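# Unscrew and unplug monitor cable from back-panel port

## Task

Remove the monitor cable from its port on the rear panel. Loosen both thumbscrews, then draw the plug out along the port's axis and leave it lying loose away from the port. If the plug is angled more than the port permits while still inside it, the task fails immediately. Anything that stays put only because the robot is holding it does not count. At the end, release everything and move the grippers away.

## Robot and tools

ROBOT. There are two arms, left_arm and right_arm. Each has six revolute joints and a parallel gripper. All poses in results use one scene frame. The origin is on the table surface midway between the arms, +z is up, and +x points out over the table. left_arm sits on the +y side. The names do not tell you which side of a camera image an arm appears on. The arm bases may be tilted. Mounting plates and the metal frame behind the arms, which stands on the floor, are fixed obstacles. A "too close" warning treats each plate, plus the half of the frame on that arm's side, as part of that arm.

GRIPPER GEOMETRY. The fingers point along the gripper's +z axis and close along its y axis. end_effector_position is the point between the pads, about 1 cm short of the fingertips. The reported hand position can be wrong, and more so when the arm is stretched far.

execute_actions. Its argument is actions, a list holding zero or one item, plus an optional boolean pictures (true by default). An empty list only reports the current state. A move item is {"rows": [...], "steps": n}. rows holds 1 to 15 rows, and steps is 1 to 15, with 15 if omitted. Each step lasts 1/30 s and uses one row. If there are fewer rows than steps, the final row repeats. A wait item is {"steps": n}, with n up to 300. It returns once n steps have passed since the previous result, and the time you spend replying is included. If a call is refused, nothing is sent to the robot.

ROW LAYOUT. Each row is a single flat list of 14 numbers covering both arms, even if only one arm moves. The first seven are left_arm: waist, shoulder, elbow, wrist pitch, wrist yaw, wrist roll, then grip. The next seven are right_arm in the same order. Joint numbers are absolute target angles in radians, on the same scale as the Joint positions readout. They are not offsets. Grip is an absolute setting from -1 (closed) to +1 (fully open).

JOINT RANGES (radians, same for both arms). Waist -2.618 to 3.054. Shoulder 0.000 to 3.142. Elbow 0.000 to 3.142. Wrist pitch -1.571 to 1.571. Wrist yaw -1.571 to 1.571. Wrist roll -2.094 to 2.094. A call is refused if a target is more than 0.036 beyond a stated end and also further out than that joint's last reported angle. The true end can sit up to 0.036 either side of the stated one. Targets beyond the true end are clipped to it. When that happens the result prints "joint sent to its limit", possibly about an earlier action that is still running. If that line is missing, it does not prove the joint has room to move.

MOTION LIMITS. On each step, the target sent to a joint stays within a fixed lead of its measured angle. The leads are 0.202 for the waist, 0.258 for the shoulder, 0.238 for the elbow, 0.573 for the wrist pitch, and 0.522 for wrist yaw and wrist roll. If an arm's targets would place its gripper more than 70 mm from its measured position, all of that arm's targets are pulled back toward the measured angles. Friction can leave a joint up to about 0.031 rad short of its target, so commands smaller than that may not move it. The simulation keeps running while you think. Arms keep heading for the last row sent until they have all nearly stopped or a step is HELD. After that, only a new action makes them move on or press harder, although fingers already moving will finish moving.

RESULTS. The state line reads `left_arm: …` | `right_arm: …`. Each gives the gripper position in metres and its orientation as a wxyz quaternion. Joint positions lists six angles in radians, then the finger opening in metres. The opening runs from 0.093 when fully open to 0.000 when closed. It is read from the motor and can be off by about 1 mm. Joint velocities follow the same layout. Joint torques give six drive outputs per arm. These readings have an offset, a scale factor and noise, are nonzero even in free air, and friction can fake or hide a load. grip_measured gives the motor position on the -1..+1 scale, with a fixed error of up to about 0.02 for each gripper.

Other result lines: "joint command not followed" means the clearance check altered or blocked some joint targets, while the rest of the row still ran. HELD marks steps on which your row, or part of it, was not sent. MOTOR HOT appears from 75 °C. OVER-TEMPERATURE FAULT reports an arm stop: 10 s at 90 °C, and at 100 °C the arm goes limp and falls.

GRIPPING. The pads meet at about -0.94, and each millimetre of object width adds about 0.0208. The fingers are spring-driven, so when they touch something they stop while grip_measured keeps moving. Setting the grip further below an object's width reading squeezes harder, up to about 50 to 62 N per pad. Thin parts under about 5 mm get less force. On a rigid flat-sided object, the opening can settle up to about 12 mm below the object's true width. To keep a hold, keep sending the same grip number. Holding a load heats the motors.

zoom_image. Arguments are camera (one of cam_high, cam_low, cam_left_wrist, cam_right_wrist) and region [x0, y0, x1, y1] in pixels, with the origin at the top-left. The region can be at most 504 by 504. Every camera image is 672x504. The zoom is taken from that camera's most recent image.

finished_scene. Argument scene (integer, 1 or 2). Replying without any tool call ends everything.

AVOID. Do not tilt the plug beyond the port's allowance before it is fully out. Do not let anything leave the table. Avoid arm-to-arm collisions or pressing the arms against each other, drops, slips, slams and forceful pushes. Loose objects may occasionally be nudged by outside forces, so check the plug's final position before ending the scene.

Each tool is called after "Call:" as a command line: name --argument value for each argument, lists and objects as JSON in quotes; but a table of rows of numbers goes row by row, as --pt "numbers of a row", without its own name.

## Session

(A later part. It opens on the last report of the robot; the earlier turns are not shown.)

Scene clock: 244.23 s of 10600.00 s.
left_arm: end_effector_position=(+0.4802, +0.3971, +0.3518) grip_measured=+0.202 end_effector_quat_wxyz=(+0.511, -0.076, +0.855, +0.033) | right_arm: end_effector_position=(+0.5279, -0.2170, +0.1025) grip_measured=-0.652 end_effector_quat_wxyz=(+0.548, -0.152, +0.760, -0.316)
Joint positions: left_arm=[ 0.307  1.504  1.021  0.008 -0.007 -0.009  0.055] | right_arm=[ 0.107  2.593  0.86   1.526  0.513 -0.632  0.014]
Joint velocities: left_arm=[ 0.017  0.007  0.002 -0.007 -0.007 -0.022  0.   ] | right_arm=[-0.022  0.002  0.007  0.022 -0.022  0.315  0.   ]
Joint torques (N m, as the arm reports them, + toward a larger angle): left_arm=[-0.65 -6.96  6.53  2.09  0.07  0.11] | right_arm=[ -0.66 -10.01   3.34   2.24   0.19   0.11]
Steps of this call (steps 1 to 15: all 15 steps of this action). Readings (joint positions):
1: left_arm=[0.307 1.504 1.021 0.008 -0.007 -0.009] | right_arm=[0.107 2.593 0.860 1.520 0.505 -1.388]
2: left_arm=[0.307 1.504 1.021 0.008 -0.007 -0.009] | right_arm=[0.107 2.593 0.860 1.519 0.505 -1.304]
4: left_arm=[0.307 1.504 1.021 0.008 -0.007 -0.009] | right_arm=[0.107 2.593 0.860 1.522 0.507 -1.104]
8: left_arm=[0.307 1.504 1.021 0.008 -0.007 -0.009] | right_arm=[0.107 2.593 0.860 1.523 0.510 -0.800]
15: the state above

Call:
execute_actions --actions '[]'

Call:
execute_actions --actions '[{"rows":[[0.3,1.5,1,0,0,0,0.2,0.103,2.59,0.86,1.535,0.52,-0.58,-0.92],[0.3,1.5,1,0,0,0,0.2,0.103,2.59,0.86,1.535,0.52,-1.45,-0.92]]}]' --pictures false

Call:
execute_actions --actions '[{"rows":[[0.3,1.5,1,0,0,0,0.2,0.103,2.59,0.86,1.535,0.52,-1.38,-0.65],[0.3,1.5,1,0,0,0,0.2,0.103,2.59,0.86,1.535,0.52,-0.52,-0.65]]}]' --pictures false

Call:
execute_actions --actions '[{"rows":[[0.3,1.5,1,0,0,0,0.2,0.103,2.59,0.86,1.535,0.52,-0.58,-0.92],[0.3,1.5,1,0,0,0,0.2,0.103,2.59,0.86,1.535,0.52,-1.45,-0.92]]}]' --pictures false

Call:
execute_actions --actions '[{"rows":[[0.3,1.5,1,0,0,0,0.2,0.103,2.59,0.86,1.535,0.52,-1.38,-0.65],[0.3,1.5,1,0,0,0,0.2,0.103,2.59,0.86,1.535,0.52,-0.52,-0.65]]}]' --pictures false

Call:
execute_actions --actions '[{"rows":[[0.3,1.5,1,0,0,0,0.2,0.103,2.59,0.86,1.535,0.52,-0.58,-0.92],[0.3,1.5,1,0,0,0,0.2,0.103,2.59,0.86,1.535,0.52,-1.45,-0.92]]}]' --pictures false

Call:
execute_actions --actions '[{"rows":[[0.3,1.5,1,0,0,0,0.2,0.103,2.59,0.86,1.535,0.52,-1.38,-0.65],[0.3,1.5,1,0,0,0,0.2,0.103,2.59,0.86,1.535,0.52,-0.52,-0.65]]}]' --pictures false

Call:
execute_actions --actions '[{"rows":[[0.3,1.5,1,0,0,0,0.2,0.103,2.59,0.86,1.535,0.52,-0.58,-0.92],[0.3,1.5,1,0,0,0,0.2,0.103,2.59,0.86,1.535,0.52,-1.45,-0.92]]}]' --pictures false

Call:
execute_actions --actions '[{"rows":[[0.3,1.5,1,0,0,0,0.2,0.103,2.59,0.86,1.535,0.52,-1.38,-0.65],[0.3,1.5,1,0,0,0,0.2,0.103,2.59,0.86,1.535,0.52,-0.52,-0.65]]}]' --pictures false

Call:
execute_actions --actions '[{"rows":[[0.3,1.5,1,0,0,0,0.2,0.103,2.59,0.86,1.535,0.52,-0.58,-0.92],[0.3,1.5,1,0,0,0,0.2,0.103,2.59,0.86,1.535,0.52,-1.45,-0.92]]}]' --pictures false

Call:
execute_actions --actions '[{"rows":[[0.3,1.5,1,0,0,0,0.2,0.103,2.59,0.86,1.535,0.52,-1.38,-0.65],[0.3,1.5,1,0,0,0,0.2,0.103,2.59,0.86,1.535,0.52,-0.52,-0.65]]}]' --pictures false

Call:
execute_actions --actions '[{"rows":[[0.3,1.5,1,0,0,0,0.2,0.103,2.59,0.86,1.535,0.52,-0.58,-0.92],[0.3,1.5,1,0,0,0,0.2,0.103,2.59,0.86,1.535,0.52,-1.45,-0.92]]}]' --pictures false

Call:
execute_actions --actions '[{"rows":[[0.3,1.5,1,0,0,0,0.2,0.103,2.59,0.86,1.535,0.52,-1.38,-0.65],[0.3,1.5,1,0,0,0,0.2,0.103,2.59,0.86,1.535,0.52,-0.52,-0.65]]}]' --pictures false

Call:
execute_actions --actions '[{"rows":[[0.3,1.5,1,0,0,0,0.2,0.103,2.59,0.86,1.535,0.52,-0.58,-0.92],[0.3,1.5,1,0,0,0,0.2,0.103,2.59,0.86,1.535,0.52,-1.45,-0.92]]}]' --pictures false

Call:
execute_actions --actions '[{"rows":[[0.3,1.5,1,0,0,0,0.2,0.103,2.59,0.86,1.535,0.52,-1.38,-0.65],[0.3,1.5,1,0,0,0,0.2,0.103,2.59,0.86,1.535,0.52,-0.52,-0.65]]}]' --pictures false

Call:
execute_actions --actions '[{"rows":[[0.3,1.5,1,0,0,0,0.2,0.103,2.59,0.86,1.535,0.52,-0.58,-0.92],[0.3,1.5,1,0,0,0,0.2,0.103,2.59,0.86,1.535,0.52,-1.45,-0.92]]}]' --pictures false

Call:
execute_actions --actions '[{"rows":[[0.3,1.5,1,0,0,0,0.2,0.103,2.59,0.86,1.535,0.52,-1.38,-0.65],[0.3,1.5,1,0,0,0,0.2,0.103,2.59,0.86,1.535,0.52,-0.52,-0.65]]}]' --pictures false

Call:
execute_actions --actions '[{"rows":[[0.3,1.5,1,0,0,0,0.2,0.103,2.59,0.86,1.535,0.52,-0.58,-0.92],[0.3,1.5,1,0,0,0,0.2,0.103,2.59,0.86,1.535,0.52,-1.45,-0.92]]}]' --pictures false

Call:
execute_actions --actions '[{"rows":[[0.3,1.5,1,0,0,0,0.2,0.103,2.59,0.86,1.535,0.52,-1.38,-0.65],[0.3,1.5,1,0,0,0,0.2,0.103,2.59,0.86,1.535,0.52,-0.52,-0.65]]}]' --pictures false

Call:
execute_actions --actions '[{"rows":[[0.3,1.5,1,0,0,0,0.2,0.103,2.59,0.86,1.535,0.52,-0.58,-0.92],[0.3,1.5,1,0,0,0,0.2,0.103,2.59,0.86,1.535,0.52,-1.45,-0.92]]}]' --pictures false

Call:
execute_actions --actions '[{"rows":[[0.3,1.5,1,0,0,0,0.2,0.103,2.59,0.86,1.535,0.52,-1.38,-0.65],[0.3,1.5,1,0,0,0,0.2,0.103,2.59,0.86,1.535,0.52,-0.58,-0.65]]}]' --pictures false

Scene clock: 274.07 s of 10600.00 s.
left_arm: end_effector_position=(+0.4802, +0.3971, +0.3518) grip_measured=+0.202 end_effector_quat_wxyz=(+0.511, -0.076, +0.855, +0.033) | right_arm: end_effector_position=(+0.5280, -0.2171, +0.1030) grip_measured=-0.652 end_effector_quat_wxyz=(+0.555, -0.135, +0.762, -0.304)
Joint positions: left_arm=[ 0.307  1.504  1.021  0.008 -0.007 -0.009  0.055] | right_arm=[ 0.107  2.593  0.86   1.528  0.514 -0.589  0.014]
Joint velocities: left_arm=[-0.002  0.002 -0.002 -0.037  0.051  0.022 -0.002] | right_arm=[ 0.022 -0.002  0.012 -0.066 -0.007 -0.022 -0.   ]
Joint torques (N m, as the arm reports them, + toward a larger angle): left_arm=[-0.55 -6.89  6.69  2.07  0.07  0.12] | right_arm=[-0.38 -9.93  3.51  2.14  0.19  0.04]
Steps of this call (steps 1 to 30: the robot went on to your last target; steps 31 to 90: nothing new was sent; then 26.83 s passed at rest). Readings (joint positions):
1: left_arm=[0.307 1.504 1.021 0.008 -0.007 -0.009] | right_arm=[0.107 2.593 0.860 1.526 0.513 -0.624]
2: left_arm=[0.307 1.504 1.021 0.008 -0.007 -0.009] | right_arm=[0.107 2.593 0.860 1.526 0.513 -0.617]
4: left_arm=[0.307 1.504 1.021 0.008 -0.007 -0.009] | right_arm=[0.107 2.593 0.860 1.527 0.513 -0.607]
8: left_arm=[0.307 1.504 1.021 0.008 -0.007 -0.009] | right_arm=[0.107 2.593 0.860 1.527 0.513 -0.596]
90: the state above
All arms were judged still, so your last target was given up. Only a new action makes them travel on or press farther. Fingers that are still opening or closing keep moving.

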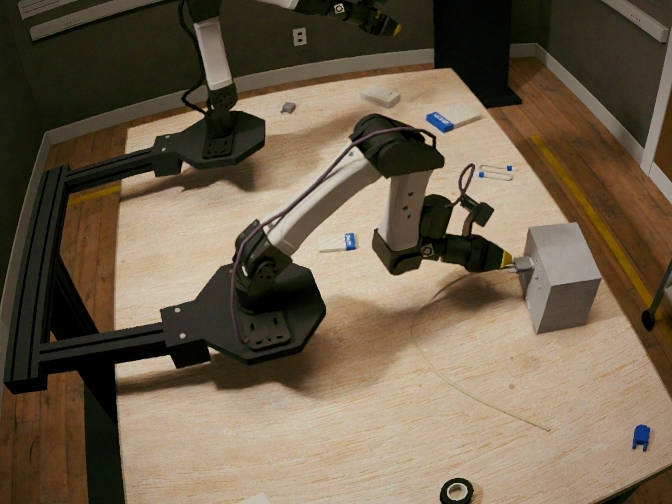

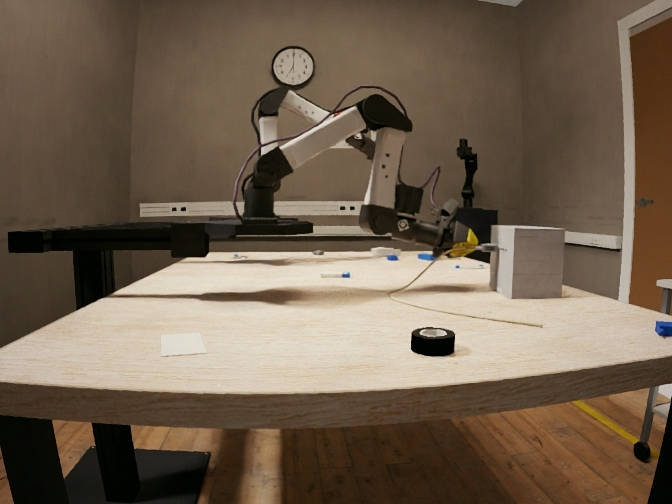

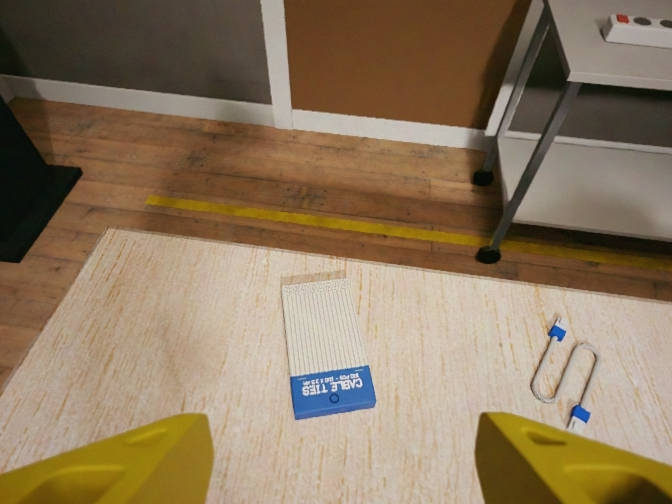

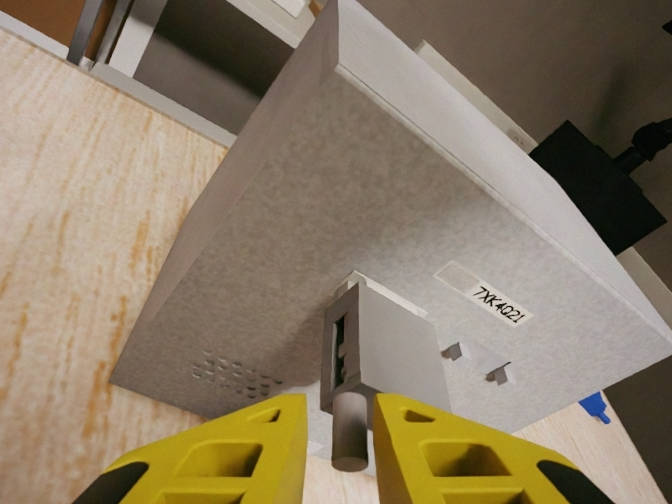

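Scene clock: 274.57 s of 10600.00 s.
left_arm: end_effector_position=(+0.4802, +0.3971, +0.3518) grip_measured=+0.202 end_effector_quat_wxyz=(+0.511, -0.076, +0.855, +0.033) | right_arm: end_effector_position=(+0.5278, -0.2161, +0.1015) grip_measured=-0.910 end_effector_quat_wxyz=(+0.392, -0.424, +0.650, -0.495)
Joint positions: left_arm=[ 0.307  1.504  1.021  0.008 -0.007 -0.009  0.055] | right_arm=[ 0.109  2.593  0.86   1.521  0.511 -1.389  0.001]
Joint velocities: left_arm=[ 0.012 -0.007 -0.002 -0.037  0.037  0.037 -0.   ] | right_arm=[ 0.027  0.007 -0.007  0.007 -0.007 -0.33  -0.   ]
Joint torques (N m, as the arm reports them, + toward a larger angle): left_arm=[-0.66 -6.92  6.64  2.1   0.05  0.12] | right_arm=[-0.79 -9.93  3.59  2.25  0.27 -0.12]
Steps of this call (steps 1 to 15: all 15 steps of this action). Readings (joint positions):
1: left_arm=[0.307 1.504 1.021 0.008 -0.007 -0.009] | right_arm=[0.107 2.593 0.860 1.529 0.515 -0.589]
2: left_arm=[0.307 1.504 1.021 0.008 -0.007 -0.009] | right_arm=[0.106 2.593 0.860 1.533 0.520 -0.673]
4: left_arm=[0.307 1.504 1.021 0.008 -0.007 -0.009] | right_arm=[0.107 2.593 0.860 1.531 0.517 -0.874]
8: left_arm=[0.307 1.504 1.021 0.008 -0.007 -0.009] | right_arm=[0.108 2.593 0.860 1.526 0.513 -1.202]
15: the state above

Scene clock: 275.07 s of 10600.00 s.
left_arm: end_effector_position=(+0.4802, +0.3971, +0.3518) grip_measured=+0.202 end_effector_quat_wxyz=(+0.511, -0.076, +0.855, +0.033) | right_arm: end_effector_position=(+0.5279, -0.2164, +0.1024) grip_measured=-0.652 end_effector_quat_wxyz=(+0.556, -0.132, +0.763, -0.301)
Joint positions: left_arm=[ 0.307  1.504  1.021  0.008 -0.007 -0.009  0.055] | right_arm=[ 0.109  2.593  0.86   1.525  0.513 -0.579  0.014]
Joint velocities: left_arm=[-0.007  0.007 -0.002  0.037 -0.007  0.051  0.001] | right_arm=[-0.002  0.007 -0.012  0.022 -0.066  0.344  0.001]
Joint torques (N m, as the arm reports them, + toward a larger angle): left_arm=[-0.62 -7.06  6.62  2.08  0.08  0.15] | right_arm=[-0.66 -9.89  3.45  2.12  0.22  0.07]
Steps of this call (steps 1 to 15: all 15 steps of this action). Readings (joint positions):
1: left_arm=[0.307 1.504 1.021 0.008 -0.007 -0.009] | right_arm=[0.109 2.593 0.860 1.520 0.511 -1.390]
2: left_arm=[0.307 1.504 1.021 0.008 -0.007 -0.009] | right_arm=[0.109 2.593 0.860 1.518 0.511 -1.306]
4: left_arm=[0.307 1.504 1.021 0.008 -0.007 -0.009] | right_arm=[0.109 2.593 0.860 1.521 0.511 -1.106]
8: left_arm=[0.307 1.504 1.021 0.008 -0.007 -0.009] | right_arm=[0.109 2.593 0.860 1.523 0.512 -0.773]
15: the state above

Scene clock: 275.57 s of 10600.00 s.
left_arm: end_effector_position=(+0.4802, +0.3971, +0.3518) grip_measured=+0.202 end_effector_quat_wxyz=(+0.511, -0.076, +0.855, +0.033) | right_arm: end_effector_position=(+0.5276, -0.2163, +0.1013) grip_measured=-0.911 end_effector_quat_wxyz=(+0.391, -0.424, +0.650, -0.495)
Joint positions: left_arm=[ 0.307  1.504  1.021  0.008 -0.007 -0.009  0.055] | right_arm=[ 0.109  2.593  0.86   1.52   0.513 -1.389  0.001]
Joint velocities: left_arm=[-0.007  0.002 -0.007 -0.007 -0.095 -0.037 -0.001] | right_arm=[-0.012 -0.012 -0.012  0.022  0.051 -0.344  0.   ]
Joint torques (N m, as the arm reports them, + toward a larger angle): left_arm=[-0.59 -7.05  6.62  2.08  0.06  0.15] | right_arm=[-0.7  -9.9   3.39  2.23  0.18 -0.11]
Steps of this call (steps 1 to 15: all 15 steps of this action). Readings (joint positions):
1: left_arm=[0.307 1.504 1.021 0.008 -0.007 -0.009] | right_arm=[0.109 2.593 0.860 1.527 0.516 -0.578]
2: left_arm=[0.307 1.504 1.021 0.008 -0.007 -0.009] | right_arm=[0.107 2.593 0.860 1.533 0.522 -0.662]
4: left_arm=[0.307 1.504 1.021 0.008 -0.007 -0.009] | right_arm=[0.108 2.593 0.860 1.530 0.519 -0.863]
8: left_arm=[0.307 1.504 1.021 0.008 -0.007 -0.009] | right_arm=[0.108 2.593 0.860 1.525 0.515 -1.196]
15: the state above

Scene clock: 276.07 s of 10600.00 s.
left_arm: end_effector_position=(+0.4802, +0.3971, +0.3518) grip_measured=+0.202 end_effector_quat_wxyz=(+0.511, -0.076, +0.855, +0.033) | right_arm: end_effector_position=(+0.5278, -0.2163, +0.1022) grip_measured=-0.652 end_effector_quat_wxyz=(+0.556, -0.133, +0.763, -0.301)
Joint positions: left_arm=[ 0.307  1.504  1.021  0.008 -0.007 -0.009  0.055] | right_arm=[ 0.109  2.593  0.86   1.524  0.513 -0.579  0.014]
Joint velocities: left_arm=[-0.017 -0.002 -0.012 -0.007  0.022 -0.037 -0.001] | right_arm=[ 0.002 -0.002 -0.007  0.11   0.066  0.33   0.001]
Joint torques (N m, as the arm reports them, + toward a larger angle): left_arm=[-0.49 -7.01  6.66  2.08  0.05  0.12] | right_arm=[-0.74 -9.96  3.78  2.17  0.31  0.13]
Steps of this call (steps 1 to 15: all 15 steps of this action). Readings (joint positions):
1: left_arm=[0.307 1.504 1.021 0.008 -0.007 -0.009] | right_arm=[0.109 2.593 0.860 1.519 0.513 -1.390]
2: left_arm=[0.307 1.504 1.021 0.008 -0.007 -0.009] | right_arm=[0.109 2.593 0.860 1.518 0.513 -1.306]
4: left_arm=[0.307 1.504 1.021 0.008 -0.007 -0.009] | right_arm=[0.109 2.593 0.860 1.521 0.513 -1.106]
8: left_arm=[0.307 1.504 1.021 0.008 -0.007 -0.009] | right_arm=[0.109 2.593 0.860 1.522 0.513 -0.773]
15: the state above

Scene clock: 276.57 s of 10600.00 s.
left_arm: end_effector_position=(+0.4802, +0.3971, +0.3518) grip_measured=+0.202 end_effector_quat_wxyz=(+0.511, -0.076, +0.855, +0.033) | right_arm: end_effector_position=(+0.5275, -0.2166, +0.1013) grip_measured=-0.910 end_effector_quat_wxyz=(+0.390, -0.423, +0.650, -0.496)
Joint positions: left_arm=[ 0.307  1.504  1.021  0.008 -0.007 -0.009  0.055] | right_arm=[ 0.109  2.593  0.86   1.52   0.515 -1.389  0.001]
Joint velocities: left_arm=[ 0.002 -0.002  0.012 -0.007  0.051  0.007 -0.   ] | right_arm=[-0.007 -0.012  0.007  0.051  0.022 -0.33   0.   ]
Joint torques (N m, as the arm reports them, + toward a larger angle): left_arm=[-0.63 -6.96  6.68  2.07  0.08  0.15] | right_arm=[-0.58 -9.94  3.63  2.25  0.28 -0.16]
Steps of this call (steps 1 to 15: all 15 steps of this action). Readings (joint positions):
1: left_arm=[0.307 1.504 1.021 0.008 -0.007 -0.009] | right_arm=[0.109 2.593 0.860 1.526 0.517 -0.578]
2: left_arm=[0.307 1.504 1.021 0.008 -0.007 -0.009] | right_arm=[0.107 2.593 0.860 1.532 0.523 -0.662]
4: left_arm=[0.307 1.504 1.021 0.008 -0.007 -0.009] | right_arm=[0.108 2.593 0.860 1.530 0.520 -0.863]
8: left_arm=[0.307 1.504 1.021 0.008 -0.007 -0.009] | right_arm=[0.108 2.593 0.860 1.524 0.516 -1.196]
15: the state above

Scene clock: 277.07 s of 10600.00 s.
left_arm: end_effector_position=(+0.4802, +0.3971, +0.3518) grip_measured=+0.202 end_effector_quat_wxyz=(+0.511, -0.076, +0.855, +0.033) | right_arm: end_effector_position=(+0.5277, -0.2165, +0.1022) grip_measured=-0.652 end_effector_quat_wxyz=(+0.555, -0.132, +0.764, -0.302)
Joint positions: left_arm=[ 0.307  1.504  1.021  0.008 -0.007 -0.009  0.055] | right_arm=[ 0.109  2.593  0.86   1.524  0.515 -0.579  0.014]
Joint velocities: left_arm=[ 0.012 -0.012 -0.007 -0.051 -0.022  0.022  0.   ] | right_arm=[ 0.012  0.002  0.002 -0.007 -0.007  0.315 -0.   ]
Joint torques (N m, as the arm reports them, + toward a larger angle): left_arm=[-0.61 -7.06  6.69  2.09  0.07  0.1 ] | right_arm=[ -0.72 -10.08   3.56   2.17   0.22   0.04]
Steps of this call (steps 1 to 15: all 15 steps of this action). Readings (joint positions):
1: left_arm=[0.307 1.504 1.021 0.008 -0.007 -0.009] | right_arm=[0.109 2.593 0.860 1.519 0.515 -1.390]
2: left_arm=[0.307 1.504 1.021 0.008 -0.007 -0.009] | right_arm=[0.109 2.593 0.860 1.518 0.515 -1.306]
4: left_arm=[0.307 1.504 1.021 0.008 -0.007 -0.009] | right_arm=[0.109 2.593 0.860 1.520 0.515 -1.106]
8: left_arm=[0.307 1.504 1.021 0.008 -0.007 -0.009] | right_arm=[0.109 2.593 0.860 1.522 0.515 -0.773]
15: the state above

Scene clock: 277.57 s of 10600.00 s.
left_arm: end_effector_position=(+0.4802, +0.3971, +0.3518) grip_measured=+0.202 end_effector_quat_wxyz=(+0.511, -0.076, +0.855, +0.033) | right_arm: end_effector_position=(+0.5274, -0.2168, +0.1013) grip_measured=-0.910 end_effector_quat_wxyz=(+0.390, -0.423, +0.651, -0.496)
Joint positions: left_arm=[ 0.307  1.504  1.021  0.008 -0.007 -0.009  0.055] | right_arm=[ 0.109  2.593  0.86   1.52   0.517 -1.389  0.002]
Joint velocities: left_arm=[-0.012 -0.007  0.022  0.007 -0.007  0.037 -0.   ] | right_arm=[-0.002 -0.017  0.012 -0.037 -0.022 -0.315 -0.001]
Joint torques (N m, as the arm reports them, + toward a larger angle): left_arm=[-0.54 -7.01  6.64  2.07  0.09  0.1 ] | right_arm=[-0.7  -9.95  3.66  2.26  0.27 -0.11]
Steps of this call (steps 1 to 15: all 15 steps of this action). Readings (joint positions):
1: left_arm=[0.307 1.504 1.021 0.008 -0.007 -0.009] | right_arm=[0.109 2.593 0.860 1.526 0.518 -0.578]
2: left_arm=[0.307 1.504 1.021 0.008 -0.007 -0.009] | right_arm=[0.107 2.593 0.860 1.532 0.524 -0.661]
4: left_arm=[0.307 1.504 1.021 0.008 -0.007 -0.009] | right_arm=[0.107 2.593 0.860 1.529 0.522 -0.863]
8: left_arm=[0.307 1.504 1.021 0.008 -0.007 -0.009] | right_arm=[0.108 2.593 0.860 1.524 0.517 -1.196]
15: the state above

Scene clock: 278.07 s of 10600.00 s.
left_arm: end_effector_position=(+0.4802, +0.3971, +0.3518) grip_measured=+0.202 end_effector_quat_wxyz=(+0.511, -0.076, +0.855, +0.033) | right_arm: end_effector_position=(+0.5277, -0.2167, +0.1023) grip_measured=-0.652 end_effector_quat_wxyz=(+0.555, -0.132, +0.764, -0.302)
Joint positions: left_arm=[ 0.307  1.504  1.021  0.008 -0.007 -0.009  0.055] | right_arm=[ 0.109  2.593  0.86   1.524  0.516 -0.579  0.014]
Joint velocities: left_arm=[-0.007 -0.012 -0.002 -0.007  0.066  0.037 -0.001] | right_arm=[-0.002 -0.007  0.012  0.007  0.007  0.33   0.   ]
Joint torques (N m, as the arm reports them, + toward a larger angle): left_arm=[-0.5  -6.96  6.77  2.1   0.05  0.12] | right_arm=[-0.39 -9.69  3.77  2.19  0.23  0.08]
Steps of this call (steps 1 to 15: all 15 steps of this action). Readings (joint positions):
1: left_arm=[0.307 1.504 1.021 0.008 -0.007 -0.009] | right_arm=[0.109 2.593 0.860 1.519 0.516 -1.390]
2: left_arm=[0.307 1.504 1.021 0.008 -0.007 -0.009] | right_arm=[0.109 2.593 0.860 1.518 0.516 -1.306]
4: left_arm=[0.307 1.504 1.021 0.008 -0.007 -0.009] | right_arm=[0.109 2.593 0.860 1.520 0.516 -1.106]
8: left_arm=[0.307 1.504 1.021 0.008 -0.007 -0.009] | right_arm=[0.109 2.593 0.860 1.522 0.516 -0.773]
15: the state above

Scene clock: 278.57 s of 10600.00 s.
left_arm: end_effector_position=(+0.4802, +0.3971, +0.3518) grip_measured=+0.202 end_effector_quat_wxyz=(+0.511, -0.076, +0.855, +0.033) | right_arm: end_effector_position=(+0.5274, -0.2169, +0.1014) grip_measured=-0.910 end_effector_quat_wxyz=(+0.390, -0.423, +0.651, -0.496)
Joint positions: left_arm=[ 0.307  1.504  1.021  0.008 -0.007 -0.009  0.055] | right_arm=[ 0.109  2.593  0.86   1.52   0.517 -1.389  0.002]
Joint velocities: left_arm=[ 0.007 -0.002 -0.002 -0.007  0.007 -0.022 -0.   ] | right_arm=[-0.007  0.002  0.002 -0.066 -0.066 -0.344  0.   ]
Joint torques (N m, as the arm reports them, + toward a larger angle): left_arm=[-0.56 -6.99  6.65  2.11  0.06  0.13] | right_arm=[ -0.84 -10.07   3.41   2.18   0.16  -0.11]
Steps of this call (steps 1 to 15: all 15 steps of this action). Readings (joint positions):
1: left_arm=[0.307 1.504 1.021 0.008 -0.007 -0.009] | right_arm=[0.109 2.593 0.860 1.526 0.518 -0.578]
2: left_arm=[0.307 1.504 1.021 0.008 -0.007 -0.009] | right_arm=[0.107 2.593 0.860 1.532 0.524 -0.662]
4: left_arm=[0.307 1.504 1.021 0.008 -0.007 -0.009] | right_arm=[0.107 2.593 0.860 1.529 0.523 -0.863]
8: left_arm=[0.307 1.504 1.021 0.008 -0.007 -0.009] | right_arm=[0.108 2.593 0.860 1.524 0.518 -1.197]
15: the state above

Scene clock: 279.07 s of 10600.00 s.
left_arm: end_effector_position=(+0.4802, +0.3971, +0.3518) grip_measured=+0.202 end_effector_quat_wxyz=(+0.511, -0.076, +0.855, +0.033) | right_arm: end_effector_position=(+0.5277, -0.2168, +0.1023) grip_measured=-0.652 end_effector_quat_wxyz=(+0.555, -0.131, +0.764, -0.302)
Joint positions: left_arm=[ 0.307  1.504  1.021  0.008 -0.007 -0.009  0.055] | right_arm=[ 0.109  2.593  0.86   1.524  0.517 -0.579  0.014]
Joint velocities: left_arm=[-0.017 -0.002 -0.007 -0.022 -0.037  0.022 -0.001] | right_arm=[ 0.012 -0.022  0.007  0.022 -0.022  0.344 -0.   ]
Joint torques (N m, as the arm reports them, + toward a larger angle): left_arm=[-0.56 -6.96  6.65  2.07  0.03  0.16] | right_arm=[-0.66 -9.64  3.62  2.15  0.23  0.07]
Steps of this call (steps 1 to 15: all 15 steps of this action). Readings (joint positions):
1: left_arm=[0.307 1.504 1.021 0.008 -0.007 -0.009] | right_arm=[0.109 2.593 0.860 1.519 0.517 -1.390]
2: left_arm=[0.307 1.504 1.021 0.008 -0.007 -0.009] | right_arm=[0.109 2.593 0.860 1.518 0.517 -1.306]
4: left_arm=[0.307 1.504 1.021 0.008 -0.007 -0.009] | right_arm=[0.109 2.593 0.860 1.521 0.517 -1.106]
8: left_arm=[0.307 1.504 1.021 0.008 -0.007 -0.009] | right_arm=[0.109 2.593 0.860 1.522 0.517 -0.773]
15: the state above

Scene clock: 279.57 s of 10600.00 s.
left_arm: end_effector_position=(+0.4802, +0.3971, +0.3518) grip_measured=+0.202 end_effector_quat_wxyz=(+0.511, -0.076, +0.855, +0.033) | right_arm: end_effector_position=(+0.5274, -0.2171, +0.1014) grip_measured=-0.910 end_effector_quat_wxyz=(+0.389, -0.423, +0.651, -0.496)
Joint positions: left_arm=[ 0.307  1.504  1.021  0.008 -0.007 -0.009  0.055] | right_arm=[ 0.109  2.593  0.86   1.52   0.518 -1.389  0.002]
Joint velocities: left_arm=[-0.002  0.007  0.012  0.007 -0.022 -0.022  0.   ] | right_arm=[ 0.002  0.002 -0.007 -0.007  0.007 -0.33   0.   ]
Joint torques (N m, as the arm reports them, + toward a larger angle): left_arm=[-0.6  -7.01  6.69  2.08  0.08  0.15] | right_arm=[ -0.84 -10.06   3.52   2.25   0.24  -0.12]
Steps of this call (steps 1 to 15: all 15 steps of this action). Readings (joint positions):
1: left_arm=[0.307 1.504 1.021 0.008 -0.007 -0.009] | right_arm=[0.109 2.593 0.860 1.526 0.519 -0.577]
2: left_arm=[0.307 1.504 1.021 0.008 -0.007 -0.009] | right_arm=[0.107 2.593 0.860 1.531 0.525 -0.661]
4: left_arm=[0.307 1.504 1.021 0.008 -0.007 -0.009] | right_arm=[0.107 2.593 0.860 1.529 0.523 -0.863]
8: left_arm=[0.307 1.504 1.021 0.008 -0.007 -0.009] | right_arm=[0.108 2.593 0.860 1.524 0.518 -1.197]
15: the state above

Scene clock: 280.07 s of 10600.00 s.
left_arm: end_effector_position=(+0.4802, +0.3971, +0.3518) grip_measured=+0.202 end_effector_quat_wxyz=(+0.511, -0.076, +0.855, +0.033) | right_arm: end_effector_position=(+0.5276, -0.2169, +0.1023) grip_measured=-0.652 end_effector_quat_wxyz=(+0.555, -0.131, +0.764, -0.302)
Joint positions: left_arm=[ 0.307  1.504  1.021  0.008 -0.007 -0.009  0.055] | right_arm=[ 0.109  2.593  0.86   1.524  0.517 -0.579  0.014]
Joint velocities: left_arm=[-0.022 -0.012  0.012  0.022  0.007  0.007 -0.001] | right_arm=[ 0.007  0.017 -0.002 -0.007 -0.022  0.315  0.   ]
Joint torques (N m, as the arm reports them, + toward a larger angle): left_arm=[-0.59 -6.96  6.64  2.1   0.07  0.15] | right_arm=[-0.9  -9.98  3.37  2.19  0.19  0.05]
Steps of this call (steps 1 to 15: all 15 steps of this action). Readings (joint positions):
1: left_arm=[0.307 1.504 1.021 0.008 -0.007 -0.009] | right_arm=[0.109 2.593 0.860 1.520 0.517 -1.390]
2: left_arm=[0.307 1.504 1.021 0.008 -0.007 -0.009] | right_arm=[0.109 2.593 0.860 1.518 0.517 -1.306]
4: left_arm=[0.307 1.504 1.021 0.008 -0.007 -0.009] | right_arm=[0.109 2.593 0.860 1.521 0.517 -1.106]
8: left_arm=[0.307 1.504 1.021 0.008 -0.007 -0.009] | right_arm=[0.109 2.593 0.860 1.522 0.517 -0.773]
15: the state above

Scene clock: 280.57 s of 10600.00 s.
left_arm: end_effector_position=(+0.4802, +0.3971, +0.3518) grip_measured=+0.202 end_effector_quat_wxyz=(+0.511, -0.076, +0.855, +0.033) | right_arm: end_effector_position=(+0.5274, -0.2174, +0.1014) grip_measured=-0.910 end_effector_quat_wxyz=(+0.389, -0.422, +0.651, -0.497)
Joint positions: left_arm=[ 0.307  1.504  1.021  0.008 -0.007 -0.009  0.055] | right_arm=[ 0.109  2.593  0.86   1.52   0.519 -1.389  0.002]
Joint velocities: left_arm=[ 0.007 -0.002  0.012 -0.007  0.051 -0.022  0.   ] | right_arm=[-0.002  0.002 -0.002 -0.037  0.007 -0.432 -0.001]
Joint torques (N m, as the arm reports them, + toward a larger angle): left_arm=[-0.54 -6.94  6.63  2.09  0.03  0.15] | right_arm=[-0.62 -9.88  3.49  2.24  0.18 -0.08]
Steps of this call (steps 1 to 15: all 15 steps of this action). Readings (joint positions):
1: left_arm=[0.307 1.504 1.021 0.008 -0.007 -0.009] | right_arm=[0.109 2.593 0.860 1.526 0.519 -0.577]
2: left_arm=[0.307 1.504 1.021 0.008 -0.007 -0.009] | right_arm=[0.107 2.593 0.860 1.531 0.525 -0.661]
4: left_arm=[0.307 1.504 1.021 0.008 -0.007 -0.009] | right_arm=[0.107 2.593 0.860 1.529 0.524 -0.863]
8: left_arm=[0.307 1.504 1.021 0.008 -0.007 -0.009] | right_arm=[0.108 2.593 0.860 1.524 0.519 -1.197]
15: the state above

Scene clock: 281.07 s of 10600.00 s.
left_arm: end_effector_position=(+0.4802, +0.3971, +0.3518) grip_measured=+0.202 end_effector_quat_wxyz=(+0.511, -0.076, +0.855, +0.033) | right_arm: end_effector_position=(+0.5276, -0.2172, +0.1023) grip_measured=-0.652 end_effector_quat_wxyz=(+0.555, -0.131, +0.764, -0.303)
Joint positions: left_arm=[ 0.307  1.504  1.021  0.008 -0.007 -0.009  0.055] | right_arm=[ 0.109  2.593  0.86   1.524  0.518 -0.579  0.014]
Joint velocities: left_arm=[-0.002 -0.007  0.002 -0.022 -0.037  0.066  0.   ] | right_arm=[-0.002  0.017  0.002 -0.037 -0.007  0.359 -0.   ]
Joint torques (N m, as the arm reports them, + toward a larger angle): left_arm=[-0.58 -6.93  6.66  2.08  0.08  0.14] | right_arm=[-0.78 -9.83  3.69  2.28  0.22  0.06]
Steps of this call (steps 1 to 15: all 15 steps of this action). Readings (joint positions):
1: left_arm=[0.307 1.504 1.021 0.008 -0.007 -0.009] | right_arm=[0.109 2.593 0.860 1.520 0.518 -1.390]
2: left_arm=[0.307 1.504 1.021 0.008 -0.007 -0.009] | right_arm=[0.109 2.593 0.860 1.518 0.518 -1.306]
4: left_arm=[0.307 1.504 1.021 0.008 -0.007 -0.009] | right_arm=[0.109 2.593 0.860 1.520 0.518 -1.106]
8: left_arm=[0.307 1.504 1.021 0.008 -0.007 -0.009] | right_arm=[0.109 2.593 0.860 1.522 0.518 -0.773]
15: the state above

Scene clock: 281.57 s of 10600.00 s.
left_arm: end_effector_position=(+0.4802, +0.3971, +0.3518) grip_measured=+0.202 end_effector_quat_wxyz=(+0.511, -0.076, +0.855, +0.033) | right_arm: end_effector_position=(+0.5274, -0.2175, +0.1015) grip_measured=-0.910 end_effector_quat_wxyz=(+0.389, -0.422, +0.651, -0.497)
Joint positions: left_arm=[ 0.307  1.504  1.021  0.008 -0.007 -0.009  0.055] | right_arm=[ 0.108  2.593  0.86   1.521  0.518 -1.389  0.002]
Joint velocities: left_arm=[-0.022 -0.007  0.007 -0.051 -0.022 -0.007 -0.001] | right_arm=[-0.017 -0.017 -0.017 -0.022 -0.037 -0.33   0.   ]
Joint torques (N m, as the arm reports them, + toward a larger angle): left_arm=[-0.63 -6.98  6.71  2.1   0.05  0.12] | right_arm=[-0.42 -9.8   3.35  2.31  0.2  -0.11]
Steps of this call (steps 1 to 15: all 15 steps of this action). Readings (joint positions):
1: left_arm=[0.307 1.504 1.021 0.008 -0.007 -0.009] | right_arm=[0.109 2.593 0.860 1.526 0.519 -0.577]
2: left_arm=[0.307 1.504 1.021 0.008 -0.007 -0.009] | right_arm=[0.107 2.593 0.860 1.531 0.524 -0.661]
4: left_arm=[0.307 1.504 1.021 0.008 -0.007 -0.009] | right_arm=[0.107 2.593 0.860 1.529 0.523 -0.863]
8: left_arm=[0.307 1.504 1.021 0.008 -0.007 -0.009] | right_arm=[0.107 2.593 0.860 1.524 0.519 -1.197]
15: the state above

Scene clock: 282.07 s of 10600.00 s.
left_arm: end_effector_position=(+0.4802, +0.3971, +0.3518) grip_measured=+0.202 end_effector_quat_wxyz=(+0.511, -0.076, +0.855, +0.033) | right_arm: end_effector_position=(+0.5276, -0.2173, +0.1023) grip_measured=-0.652 end_effector_quat_wxyz=(+0.555, -0.131, +0.764, -0.303)
Joint positions: left_arm=[ 0.307  1.504  1.021  0.008 -0.007 -0.009  0.055] | right_arm=[ 0.108  2.593  0.86   1.524  0.518 -0.579  0.014]
Joint velocities: left_arm=[-0.012 -0.012  0.017  0.007  0.007  0.007  0.001] | right_arm=[-0.012 -0.007  0.007 -0.022 -0.007  0.315  0.001]
Joint torques (N m, as the arm reports them, + toward a larger angle): left_arm=[-0.51 -6.99  6.63  2.1   0.05  0.12] | right_arm=[-0.43 -9.95  3.65  2.17  0.25  0.04]
Steps of this call (steps 1 to 15: all 15 steps of this action). Readings (joint positions):
1: left_arm=[0.307 1.504 1.021 0.008 -0.007 -0.009] | right_arm=[0.108 2.593 0.860 1.520 0.518 -1.390]
2: left_arm=[0.307 1.504 1.021 0.008 -0.007 -0.009] | right_arm=[0.108 2.593 0.860 1.518 0.518 -1.306]
4: left_arm=[0.307 1.504 1.021 0.008 -0.007 -0.009] | right_arm=[0.108 2.593 0.860 1.521 0.518 -1.106]
8: left_arm=[0.307 1.504 1.021 0.008 -0.007 -0.009] | right_arm=[0.108 2.593 0.860 1.522 0.518 -0.773]
15: the state above

Scene clock: 282.57 s of 10600.00 s.
left_arm: end_effector_position=(+0.4802, +0.3971, +0.3518) grip_measured=+0.202 end_effector_quat_wxyz=(+0.511, -0.076, +0.855, +0.033) | right_arm: end_effector_position=(+0.5274, -0.2175, +0.1016) grip_measured=-0.910 end_effector_quat_wxyz=(+0.389, -0.422, +0.651, -0.497)
Joint positions: left_arm=[ 0.307  1.504  1.021  0.008 -0.007 -0.009  0.055] | right_arm=[ 0.108  2.593  0.86   1.521  0.518 -1.389  0.002]
Joint velocities: left_arm=[ 0.012  0.012 -0.002 -0.037 -0.037  0.022  0.001] | right_arm=[-0.017  0.007 -0.012  0.037 -0.007 -0.33  -0.   ]
Joint torques (N m, as the arm reports them, + toward a larger angle): left_arm=[-0.63 -6.9   6.66  2.08  0.06  0.12] | right_arm=[ -0.69 -10.19   3.39   2.22   0.2   -0.13]
Steps of this call (steps 1 to 15: all 15 steps of this action). Readings (joint positions):
1: left_arm=[0.307 1.504 1.021 0.008 -0.007 -0.009] | right_arm=[0.108 2.593 0.860 1.526 0.519 -0.577]
2: left_arm=[0.307 1.504 1.021 0.008 -0.007 -0.009] | right_arm=[0.107 2.593 0.860 1.531 0.523 -0.661]
4: left_arm=[0.307 1.504 1.021 0.008 -0.007 -0.009] | right_arm=[0.107 2.593 0.860 1.529 0.523 -0.863]
8: left_arm=[0.307 1.504 1.021 0.008 -0.007 -0.009] | right_arm=[0.107 2.593 0.860 1.525 0.519 -1.197]
15: the state above

Scene clock: 283.07 s of 10600.00 s.
left_arm: end_effector_position=(+0.4802, +0.3971, +0.3518) grip_measured=+0.202 end_effector_quat_wxyz=(+0.511, -0.076, +0.855, +0.033) | right_arm: end_effector_position=(+0.5277, -0.2173, +0.1024) grip_measured=-0.652 end_effector_quat_wxyz=(+0.555, -0.131, +0.764, -0.303)
Joint positions: left_arm=[ 0.307  1.504  1.021  0.008 -0.007 -0.009  0.055] | right_arm=[ 0.108  2.593  0.86   1.525  0.517 -0.579  0.014]
Joint velocities: left_arm=[ 0.012 -0.007 -0.002  0.007 -0.007  0.022  0.   ] | right_arm=[ 0.007  0.002  0.017  0.051 -0.051  0.344 -0.001]
Joint torques (N m, as the arm reports them, + toward a larger angle): left_arm=[-0.64 -6.95  6.6   2.07  0.07  0.16] | right_arm=[-0.42 -9.9   3.61  2.24  0.22  0.15]
Steps of this call (steps 1 to 15: all 15 steps of this action). Readings (joint positions):
1: left_arm=[0.307 1.504 1.021 0.008 -0.007 -0.009] | right_arm=[0.108 2.593 0.860 1.520 0.518 -1.390]
2: left_arm=[0.307 1.504 1.021 0.008 -0.007 -0.009] | right_arm=[0.108 2.593 0.860 1.518 0.517 -1.306]
4: left_arm=[0.307 1.504 1.021 0.008 -0.007 -0.009] | right_arm=[0.108 2.593 0.860 1.521 0.517 -1.106]
8: left_arm=[0.307 1.504 1.021 0.008 -0.007 -0.009] | right_arm=[0.108 2.593 0.860 1.522 0.517 -0.773]
15: the state above

Scene clock: 283.57 s of 10600.00 s.
left_arm: end_effector_position=(+0.4802, +0.3971, +0.3518) grip_measured=+0.202 end_effector_quat_wxyz=(+0.511, -0.076, +0.855, +0.033) | right_arm: end_effector_position=(+0.5274, -0.2175, +0.1016) grip_measured=-0.910 end_effector_quat_wxyz=(+0.389, -0.422, +0.651, -0.497)
Joint positions: left_arm=[ 0.307  1.504  1.021  0.008 -0.007 -0.009  0.055] | right_arm=[ 0.108  2.593  0.86   1.521  0.519 -1.389  0.002]
Joint velocities: left_arm=[ 0.002  0.007 -0.002 -0.022 -0.007  0.007  0.001] | right_arm=[ 0.017 -0.007 -0.007  0.022 -0.007 -0.374 -0.   ]
Joint torques (N m, as the arm reports them, + toward a larger angle): left_arm=[-0.62 -6.99  6.65  2.09  0.07  0.15] | right_arm=[-0.62 -9.82  3.41  2.17  0.18 -0.13]
Steps of this call (steps 1 to 15: all 15 steps of this action). Readings (joint positions):
1: left_arm=[0.307 1.504 1.021 0.008 -0.007 -0.009] | right_arm=[0.108 2.593 0.860 1.526 0.519 -0.577]
2: left_arm=[0.307 1.504 1.021 0.008 -0.007 -0.009] | right_arm=[0.107 2.593 0.860 1.531 0.523 -0.662]
4: left_arm=[0.307 1.504 1.021 0.008 -0.007 -0.009] | right_arm=[0.107 2.593 0.860 1.530 0.523 -0.863]
8: left_arm=[0.307 1.504 1.021 0.008 -0.007 -0.009] | right_arm=[0.107 2.593 0.860 1.525 0.520 -1.197]
15: the state above

Scene clock: 284.07 s of 10600.00 s.
left_arm: end_effector_position=(+0.4802, +0.3971, +0.3518) grip_measured=+0.202 end_effector_quat_wxyz=(+0.511, -0.076, +0.855, +0.033) | right_arm: end_effector_position=(+0.5275, -0.2174, +0.1020) grip_measured=-0.652 end_effector_quat_wxyz=(+0.546, -0.151, +0.760, -0.317)
Joint positions: left_arm=[ 0.307  1.504  1.021  0.008 -0.007 -0.009  0.055] | right_arm=[ 0.108  2.593  0.86   1.523  0.518 -0.632  0.014]
Joint velocities: left_arm=[-0.007  0.002 -0.017  0.007  0.022 -0.125 -0.001] | right_arm=[-0.012 -0.012 -0.007 -0.022  0.037  0.315  0.   ]
Joint torques (N m, as the arm reports them, + toward a larger angle): left_arm=[-0.41 -6.95  6.56  2.09  0.08  0.15] | right_arm=[-0.6  -9.92  3.49  2.17  0.13  0.09]
Steps of this call (steps 1 to 15: all 15 steps of this action). Readings (joint positions):
1: left_arm=[0.307 1.504 1.021 0.008 -0.007 -0.009] | right_arm=[0.108 2.593 0.860 1.520 0.518 -1.390]
2: left_arm=[0.307 1.504 1.021 0.008 -0.007 -0.009] | right_arm=[0.108 2.593 0.860 1.518 0.518 -1.306]
4: left_arm=[0.307 1.504 1.021 0.008 -0.007 -0.009] | right_arm=[0.108 2.593 0.860 1.521 0.518 -1.106]
8: left_arm=[0.307 1.504 1.021 0.008 -0.007 -0.009] | right_arm=[0.108 2.593 0.860 1.522 0.518 -0.801]
15: the state above


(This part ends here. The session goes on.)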